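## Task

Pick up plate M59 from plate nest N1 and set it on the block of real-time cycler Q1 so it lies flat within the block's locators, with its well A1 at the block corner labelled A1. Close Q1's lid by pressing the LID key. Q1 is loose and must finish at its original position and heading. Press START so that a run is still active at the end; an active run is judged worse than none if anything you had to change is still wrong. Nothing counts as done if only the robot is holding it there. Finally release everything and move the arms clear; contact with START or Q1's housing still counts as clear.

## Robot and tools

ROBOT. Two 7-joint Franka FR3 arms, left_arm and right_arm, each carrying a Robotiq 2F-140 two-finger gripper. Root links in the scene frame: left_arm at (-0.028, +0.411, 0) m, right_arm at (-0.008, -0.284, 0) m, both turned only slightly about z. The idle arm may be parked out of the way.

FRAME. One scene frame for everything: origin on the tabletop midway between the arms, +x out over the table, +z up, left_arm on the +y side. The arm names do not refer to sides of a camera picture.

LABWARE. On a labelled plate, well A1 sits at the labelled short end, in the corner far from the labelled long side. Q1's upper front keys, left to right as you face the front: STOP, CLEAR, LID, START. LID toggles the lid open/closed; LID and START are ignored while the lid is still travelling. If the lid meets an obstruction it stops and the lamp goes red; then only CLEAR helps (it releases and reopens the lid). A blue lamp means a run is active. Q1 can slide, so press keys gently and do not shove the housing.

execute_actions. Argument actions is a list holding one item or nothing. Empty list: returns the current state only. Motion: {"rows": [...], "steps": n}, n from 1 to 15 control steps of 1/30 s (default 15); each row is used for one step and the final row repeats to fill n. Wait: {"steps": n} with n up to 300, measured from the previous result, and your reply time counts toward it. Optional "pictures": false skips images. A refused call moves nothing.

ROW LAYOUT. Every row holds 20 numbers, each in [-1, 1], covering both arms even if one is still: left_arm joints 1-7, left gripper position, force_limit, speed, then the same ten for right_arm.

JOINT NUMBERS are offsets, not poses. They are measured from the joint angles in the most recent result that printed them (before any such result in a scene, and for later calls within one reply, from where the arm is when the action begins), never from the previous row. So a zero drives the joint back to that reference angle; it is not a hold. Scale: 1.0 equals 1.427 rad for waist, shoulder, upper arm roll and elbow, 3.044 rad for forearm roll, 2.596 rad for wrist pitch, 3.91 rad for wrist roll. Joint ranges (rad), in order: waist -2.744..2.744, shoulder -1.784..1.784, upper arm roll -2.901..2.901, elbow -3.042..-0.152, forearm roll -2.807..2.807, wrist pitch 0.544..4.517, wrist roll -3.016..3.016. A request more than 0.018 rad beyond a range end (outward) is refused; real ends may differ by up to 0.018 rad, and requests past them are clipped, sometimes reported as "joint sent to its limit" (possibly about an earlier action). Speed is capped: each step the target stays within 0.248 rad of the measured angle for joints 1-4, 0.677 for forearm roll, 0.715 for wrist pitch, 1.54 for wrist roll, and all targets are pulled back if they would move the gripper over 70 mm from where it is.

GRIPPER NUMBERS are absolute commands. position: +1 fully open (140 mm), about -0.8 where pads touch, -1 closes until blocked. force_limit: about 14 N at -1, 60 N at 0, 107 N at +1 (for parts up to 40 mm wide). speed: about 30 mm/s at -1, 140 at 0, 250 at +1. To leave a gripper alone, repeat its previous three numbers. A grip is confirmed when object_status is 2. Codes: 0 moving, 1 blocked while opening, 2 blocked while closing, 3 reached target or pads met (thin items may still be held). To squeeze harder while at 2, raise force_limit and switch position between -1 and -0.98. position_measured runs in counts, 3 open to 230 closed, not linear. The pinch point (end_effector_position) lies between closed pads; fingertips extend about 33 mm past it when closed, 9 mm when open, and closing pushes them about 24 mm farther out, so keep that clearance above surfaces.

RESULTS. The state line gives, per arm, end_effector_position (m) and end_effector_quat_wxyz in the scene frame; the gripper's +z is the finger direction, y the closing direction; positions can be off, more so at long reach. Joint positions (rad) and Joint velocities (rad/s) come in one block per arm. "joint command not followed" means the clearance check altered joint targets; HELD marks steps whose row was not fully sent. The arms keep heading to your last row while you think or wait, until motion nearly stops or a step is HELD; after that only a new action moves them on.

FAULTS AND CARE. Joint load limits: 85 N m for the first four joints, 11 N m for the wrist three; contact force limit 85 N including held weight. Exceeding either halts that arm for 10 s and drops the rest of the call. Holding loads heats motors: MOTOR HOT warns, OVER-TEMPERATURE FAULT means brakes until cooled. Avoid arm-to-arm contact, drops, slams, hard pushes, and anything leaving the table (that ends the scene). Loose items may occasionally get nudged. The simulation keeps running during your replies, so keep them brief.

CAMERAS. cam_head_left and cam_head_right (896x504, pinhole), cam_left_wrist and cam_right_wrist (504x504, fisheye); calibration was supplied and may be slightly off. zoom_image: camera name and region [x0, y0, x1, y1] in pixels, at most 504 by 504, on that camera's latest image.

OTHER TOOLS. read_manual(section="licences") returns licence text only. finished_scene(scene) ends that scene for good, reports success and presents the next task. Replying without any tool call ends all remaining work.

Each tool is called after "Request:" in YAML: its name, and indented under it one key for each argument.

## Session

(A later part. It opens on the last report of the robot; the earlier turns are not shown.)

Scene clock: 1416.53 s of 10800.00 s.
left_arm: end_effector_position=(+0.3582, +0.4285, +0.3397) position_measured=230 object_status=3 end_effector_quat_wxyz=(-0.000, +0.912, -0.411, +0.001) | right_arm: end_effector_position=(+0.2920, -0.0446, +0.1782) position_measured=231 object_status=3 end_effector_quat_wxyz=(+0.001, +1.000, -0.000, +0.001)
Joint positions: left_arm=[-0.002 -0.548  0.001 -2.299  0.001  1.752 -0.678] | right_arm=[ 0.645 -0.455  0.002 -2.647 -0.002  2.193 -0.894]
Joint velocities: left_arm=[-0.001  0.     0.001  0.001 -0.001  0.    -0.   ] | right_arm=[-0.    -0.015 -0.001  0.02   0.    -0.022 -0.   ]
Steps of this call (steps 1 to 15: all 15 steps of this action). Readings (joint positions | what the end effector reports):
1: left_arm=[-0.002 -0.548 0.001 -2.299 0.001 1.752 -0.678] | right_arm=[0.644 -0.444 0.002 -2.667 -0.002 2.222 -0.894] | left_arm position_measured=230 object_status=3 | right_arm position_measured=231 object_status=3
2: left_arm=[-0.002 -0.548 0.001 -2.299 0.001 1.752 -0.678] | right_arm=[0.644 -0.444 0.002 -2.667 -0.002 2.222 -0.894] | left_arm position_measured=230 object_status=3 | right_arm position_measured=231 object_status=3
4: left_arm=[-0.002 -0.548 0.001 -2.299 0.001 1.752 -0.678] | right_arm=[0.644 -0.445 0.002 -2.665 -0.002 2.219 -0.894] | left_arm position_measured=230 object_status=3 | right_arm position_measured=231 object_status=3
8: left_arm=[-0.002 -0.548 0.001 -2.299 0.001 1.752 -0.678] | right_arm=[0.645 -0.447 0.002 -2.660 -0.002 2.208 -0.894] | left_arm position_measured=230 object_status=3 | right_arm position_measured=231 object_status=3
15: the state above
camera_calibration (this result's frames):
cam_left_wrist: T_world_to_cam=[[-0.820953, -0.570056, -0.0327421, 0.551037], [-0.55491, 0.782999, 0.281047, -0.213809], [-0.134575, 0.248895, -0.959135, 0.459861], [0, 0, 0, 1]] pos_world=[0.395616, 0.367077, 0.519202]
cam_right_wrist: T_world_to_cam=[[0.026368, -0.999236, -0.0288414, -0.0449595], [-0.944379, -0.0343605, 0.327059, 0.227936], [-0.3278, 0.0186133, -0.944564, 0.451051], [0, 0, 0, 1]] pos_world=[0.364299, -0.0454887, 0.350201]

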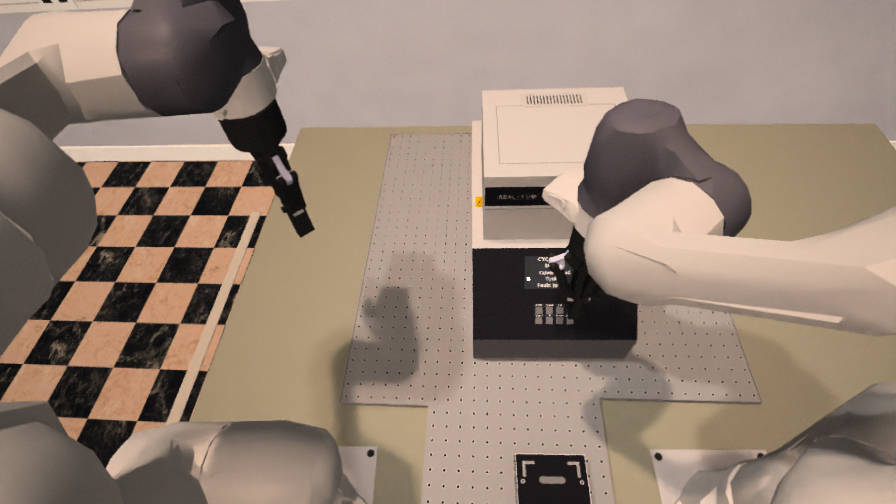

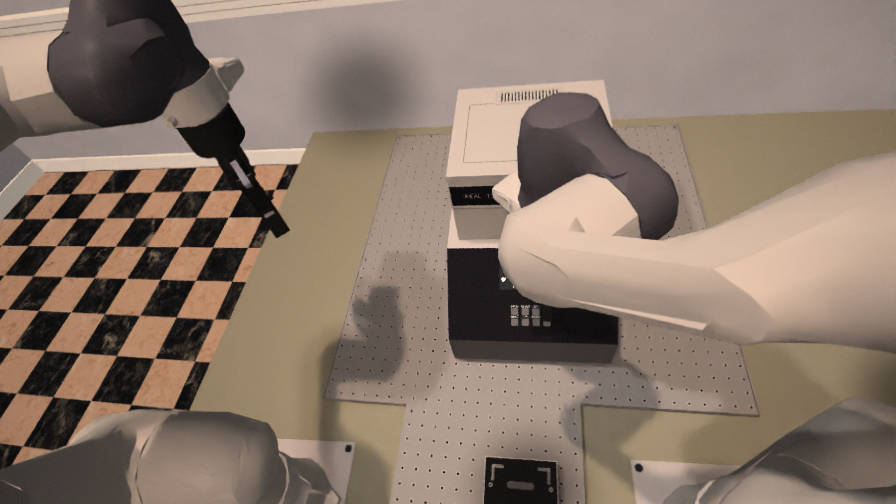

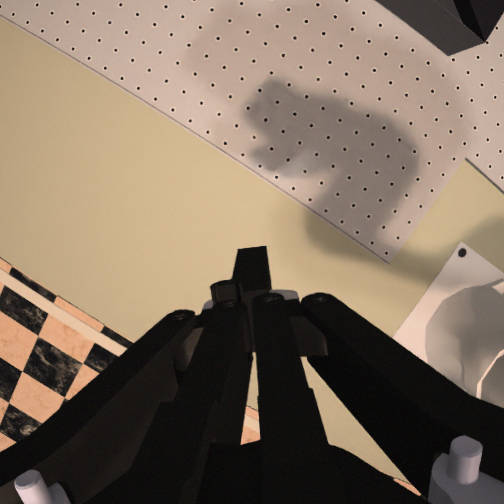

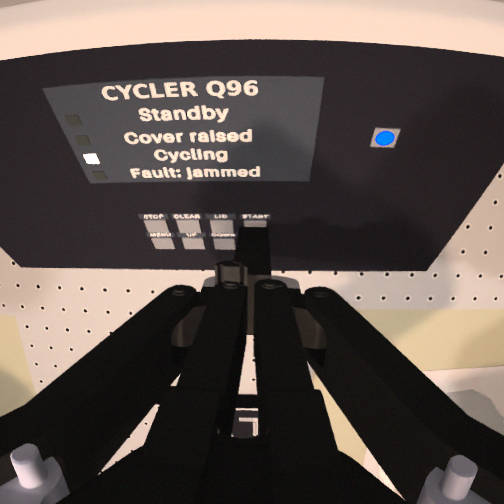

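Request:
execute_actions:
  actions:
    - {"rows": [ [0,0,0,0,0,0,0,-1,-1,0.6, 0,-0.001,0,0.002,0,-0.006,0,-1,-1,0], [0,0,0,0,0,0,0,-1,-1,0.6, 0,-0.003,0,0.006,0,-0.012,0,-1,-1,0], [0,0,0,0,0,0,0,-1,-1,0.6, 0,-0.006,0,0.012,0,-0.019,0,-1,-1,0], [0,0,0,0,0,0,0,-1,-1,0.6, 0,-0.010,0,0.020,0,-0.027,0,-1,-1,0], [0,0,0,0,0,0,0,-1,-1,0.6, 0,-0.014,0,0.029,0,-0.036,0,-1,-1,0], [0,0,0,0,0,0,0,-1,-1,0.6, 0,-0.019,0,0.039,0,-0.045,0,-1,-1,0], [0,0,0,0,0,0,0,-1,-1,0.6, 0,-0.024,0,0.050,0,-0.054,0,-1,-1,0], [0,0,0,0,0,0,0,-1,-1,0.6, 0,-0.029,0,0.060,0,-0.063,0,-1,-1,0], [0,0,0,0,0,0,0,-1,-1,0.6, 0,-0.034,0,0.071,0,-0.071,0,-1,-1,0], [0,0,0,0,0,0,0,-1,-1,0.6, -0.002,-0.039,0,0.081,0,-0.078,0,-1,-1,0], [0,0,0,0,0,0,0,-1,-1,0.6, -0.006,-0.043,0,0.090,0,-0.083,0,-1,-1,0], [0,0,0,0,0,0,0,-1,-1,0.6, -0.012,-0.047,0,0.098,0,-0.087,0,-1,-1,0], [0,0,0,0,0,0,0,-1,-1,0.6, -0.020,-0.050,0,0.104,0,-0.089,0,-1,-1,0], [0,0,0,0,0,0,0,-1,-1,0.6, -0.030,-0.052,0,0.108,0,-0.090,0,-1,-1,0], [0,0,0,0,0,0,0,-1,-1,0.6, -0.042,-0.053,0,0.110,0,-0.090,0,-1,-1,0] ], "steps": 15}
  pictures: false

Request:
execute_actions:
  actions:
    - {"rows": [ [0,0,0,0,0,0,0,-1,-1,0.6, -0.03,-0.003,0,0.004,0,-0.004,0,-1,-1,0], [0,0,0,0,0,0,0,-1,-1,0.6, -0.05,-0.005,0,0.006,0,-0.006,0,-1,-1,0], [0,0,0,0,0,0,0,-1,-1,0.6, -0.075,-0.007,0,0.006,0,-0.007,0,-1,-1,0], [0,0,0,0,0,0,0,-1,-1,0.6, -0.10,-0.009,0,0.006,0,-0.008,0,-1,-1,0], [0,0,0,0,0,0,0,-1,-1,0.6, -0.13,-0.011,0,0.006,0,-0.009,0,-1,-1,0], [0,0,0,0,0,0,0,-1,-1,0.6, -0.16,-0.013,0,0.006,0,-0.010,0,-1,-1,0], [0,0,0,0,0,0,0,-1,-1,0.6, -0.19,-0.015,0,0.006,0,-0.011,0,-1,-1,0], [0,0,0,0,0,0,0,-1,-1,0.6, -0.22,-0.016,0,0.006,0,-0.012,0,-1,-1,0], [0,0,0,0,0,0,0,-1,-1,0.6, -0.25,-0.017,0,0.006,0,-0.012,0,-1,-1,0], [0,0,0,0,0,0,0,-1,-1,0.6, -0.28,-0.018,0,0.006,0,-0.012,0,-1,-1,0], [0,0,0,0,0,0,0,-1,-1,0.6, -0.31,-0.018,0,0.006,0,-0.012,0,-1,-1,0], [0,0,0,0,0,0,0,-1,-1,0.6, -0.34,-0.018,0,0.006,0,-0.012,0,-1,-1,0], [0,0,0,0,0,0,0,-1,-1,0.6, -0.37,-0.018,0,0.006,0,-0.012,0,-1,-1,0], [0,0,0,0,0,0,0,-1,-1,0.6, -0.40,-0.018,0,0.006,0,-0.012,0,-1,-1,0], [0,0,0,0,0,0,0,-1,-1,0.6, -0.43,-0.018,0,0.006,0,-0.012,0,-1,-1,0] ], "steps": 15}
  pictures: false

Request:
execute_actions:
  actions:
    - {"steps": 15}

Scene clock: 1453.97 s of 10800.00 s.
left_arm: end_effector_position=(+0.3582, +0.4285, +0.3397) position_measured=230 object_status=3 end_effector_quat_wxyz=(-0.000, +0.912, -0.411, +0.001) | right_arm: end_effector_position=(+0.3083, -0.0469, +0.2544) position_measured=231 object_status=3 end_effector_quat_wxyz=(-0.007, +1.000, -0.015, +0.012)
Joint positions: left_arm=[-0.002 -0.548  0.001 -2.299  0.001  1.752 -0.678] | right_arm=[ 0.613 -0.524  0.003 -2.505 -0.002  2.009 -0.894]
Joint velocities: left_arm=[-0.001 -0.    -0.     0.     0.    -0.     0.001] | right_arm=[-0.341 -0.125 -0.005  0.217  0.    -0.252  0.001]
Steps of this call (steps 1 to 15: the robot went on to your last target; steps 16 to 90: nothing new was sent; then 33.93 s passed at rest; steps 91 to 105: all 15 steps of this action). Readings (joint positions | what the end effector reports):
91: left_arm=[-0.002 -0.548 0.001 -2.299 0.001 1.752 -0.678] | right_arm=[0.645 -0.456 0.002 -2.646 -0.002 2.187 -0.894] | left_arm position_measured=230 object_status=3 | right_arm position_measured=231 object_status=3
92: left_arm=[-0.002 -0.548 0.001 -2.299 0.001 1.752 -0.678] | right_arm=[0.645 -0.456 0.002 -2.645 -0.002 2.184 -0.894] | left_arm position_measured=230 object_status=3 | right_arm position_measured=231 object_status=3
94: left_arm=[-0.002 -0.548 0.001 -2.299 0.001 1.752 -0.678] | right_arm=[0.645 -0.458 0.002 -2.637 -0.002 2.168 -0.894] | left_arm position_measured=230 object_status=3 | right_arm position_measured=231 object_status=3
98: left_arm=[-0.002 -0.548 0.001 -2.299 0.001 1.752 -0.678] | right_arm=[0.645 -0.478 0.002 -2.594 -0.002 2.110 -0.894] | left_arm position_measured=230 object_status=3 | right_arm position_measured=231 object_status=3
105: the state above

Scene clock: 1454.47 s of 10800.00 s.
left_arm: end_effector_position=(+0.3582, +0.4285, +0.3397) position_measured=230 object_status=3 end_effector_quat_wxyz=(-0.000, +0.912, -0.411, +0.001) | right_arm: end_effector_position=(+0.3817, -0.2368, +0.2646) position_measured=231 object_status=3 end_effector_quat_wxyz=(-0.005, +0.962, -0.273, +0.017)
Joint positions: left_arm=[-0.002 -0.548  0.001 -2.299  0.001  1.752 -0.678] | right_arm=[ 0.09  -0.547  0.004 -2.498 -0.002  1.986 -0.894]
Joint velocities: left_arm=[ 0.001 -0.     0.001 -0.     0.002  0.001  0.   ] | right_arm=[-1.186 -0.002 -0.062  0.    -0.    -0.016  0.   ]
Steps of this call (steps 1 to 15: all 15 steps of this action). Readings (joint positions | what the end effector reports):
1: left_arm=[-0.002 -0.548 0.001 -2.299 0.001 1.752 -0.678] | right_arm=[0.600 -0.528 0.003 -2.502 -0.002 2.008 -0.894] | left_arm position_measured=230 object_status=3 | right_arm position_measured=231 object_status=3
2: left_arm=[-0.002 -0.548 0.001 -2.299 0.001 1.752 -0.678] | right_arm=[0.583 -0.530 0.004 -2.500 -0.002 2.007 -0.894] | left_arm position_measured=230 object_status=3 | right_arm position_measured=231 object_status=3
4: left_arm=[-0.002 -0.548 0.001 -2.299 0.001 1.752 -0.678] | right_arm=[0.534 -0.532 0.007 -2.499 -0.002 2.003 -0.894] | left_arm position_measured=230 object_status=3 | right_arm position_measured=231 object_status=3
8: left_arm=[-0.002 -0.548 0.001 -2.299 0.001 1.752 -0.678] | right_arm=[0.386 -0.540 0.006 -2.499 -0.002 1.994 -0.894] | left_arm position_measured=230 object_status=3 | right_arm position_measured=231 object_status=3
15: the state above

Scene clock: 1454.97 s of 10800.00 s.
left_arm: end_effector_position=(+0.3582, +0.4285, +0.3397) position_measured=230 object_status=3 end_effector_quat_wxyz=(-0.000, +0.912, -0.411, +0.001) | right_arm: end_effector_position=(+0.3833, -0.2721, +0.2646) position_measured=231 object_status=3 end_effector_quat_wxyz=(-0.005, +0.948, -0.317, +0.015)
Joint positions: left_arm=[-0.002 -0.548  0.001 -2.299  0.001  1.752 -0.678] | right_arm=[ 0.001 -0.548  0.001 -2.498 -0.002  1.982 -0.894]
Joint velocities: left_arm=[ 0.002  0.     0.001 -0.     0.002  0.001  0.001] | right_arm=[ 0.     0.     0.003 -0.001  0.    -0.001  0.001]
Steps of this call (steps 1 to 15: the robot went on to your last target). Readings (joint positions | what the end effector reports):
1: left_arm=[-0.002 -0.548 0.001 -2.299 0.001 1.752 -0.678] | right_arm=[0.057 -0.547 0.000 -2.498 -0.002 1.986 -0.894] | left_arm position_measured=230 object_status=3 | right_arm position_measured=231 object_status=3
2: left_arm=[-0.002 -0.548 0.001 -2.299 0.001 1.752 -0.678] | right_arm=[0.034 -0.547 -0.003 -2.498 -0.002 1.985 -0.894] | left_arm position_measured=230 object_status=3 | right_arm position_measured=231 object_status=3
4: left_arm=[-0.002 -0.548 0.001 -2.299 0.001 1.752 -0.678] | right_arm=[0.012 -0.547 -0.004 -2.498 -0.002 1.984 -0.894] | left_arm position_measured=230 object_status=3 | right_arm position_measured=231 object_status=3
8: left_arm=[-0.002 -0.548 0.001 -2.299 0.001 1.752 -0.678] | right_arm=[0.002 -0.548 -0.001 -2.498 -0.002 1.983 -0.894] | left_arm position_measured=230 object_status=3 | right_arm position_measured=231 object_status=3
15: the state above
camera_calibration (this result's frames):
cam_left_wrist: T_world_to_cam=[[-0.820953, -0.570056, -0.0327421, 0.551037], [-0.55491, 0.782999, 0.281047, -0.213809], [-0.134575, 0.248895, -0.959135, 0.459861], [0, 0, 0, 1]] pos_world=[0.395616, 0.367077, 0.519202]
cam_right_wrist: T_world_to_cam=[[-0.577858, -0.814729, -0.0479328, 0.014636], [-0.78558, 0.539341, 0.303276, 0.379683], [-0.221236, 0.212906, -0.951696, 0.580693], [0, 0, 0, 1]] pos_world=[0.435199, -0.316487, 0.438196]

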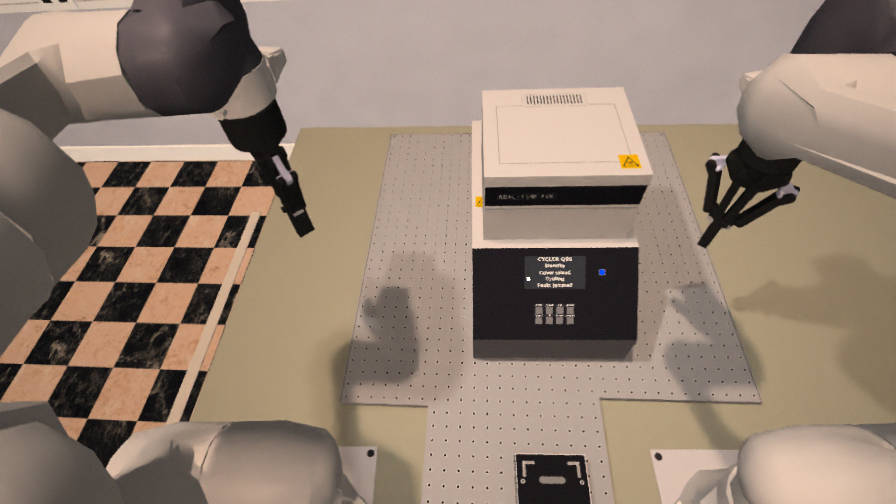

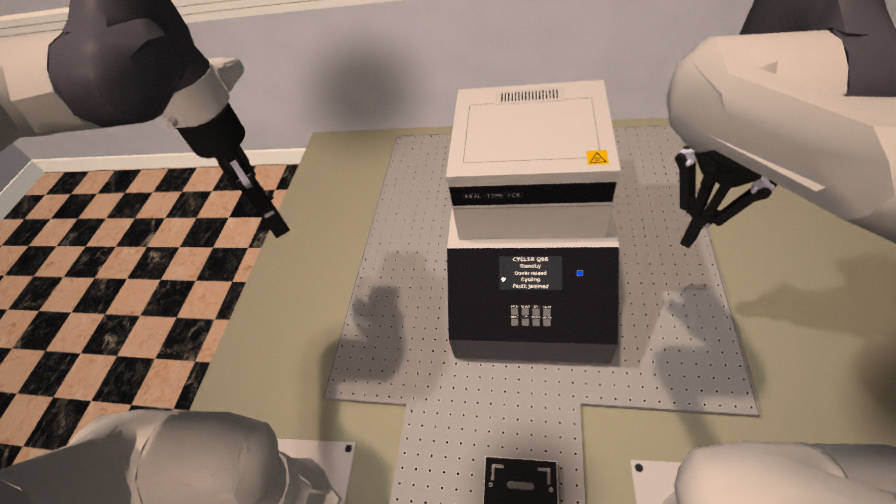

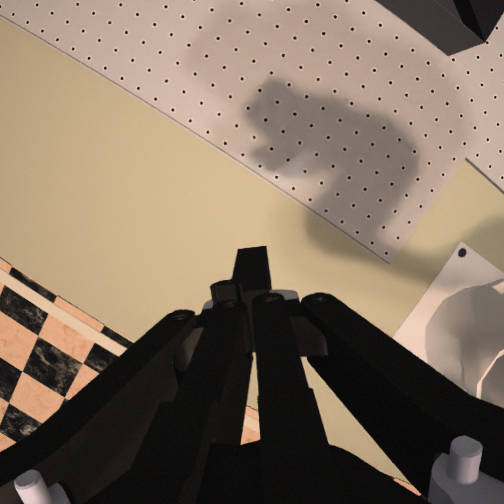

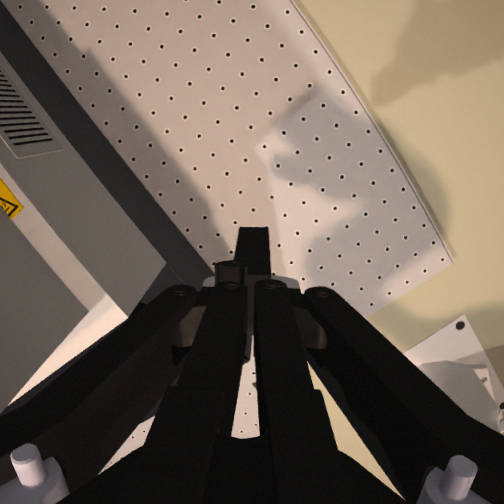

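The lamp is blue, the display shows the run cycling, and both arms are clear.

Request:
finished_scene:
  scene: 1

The scene is finished: the task was done.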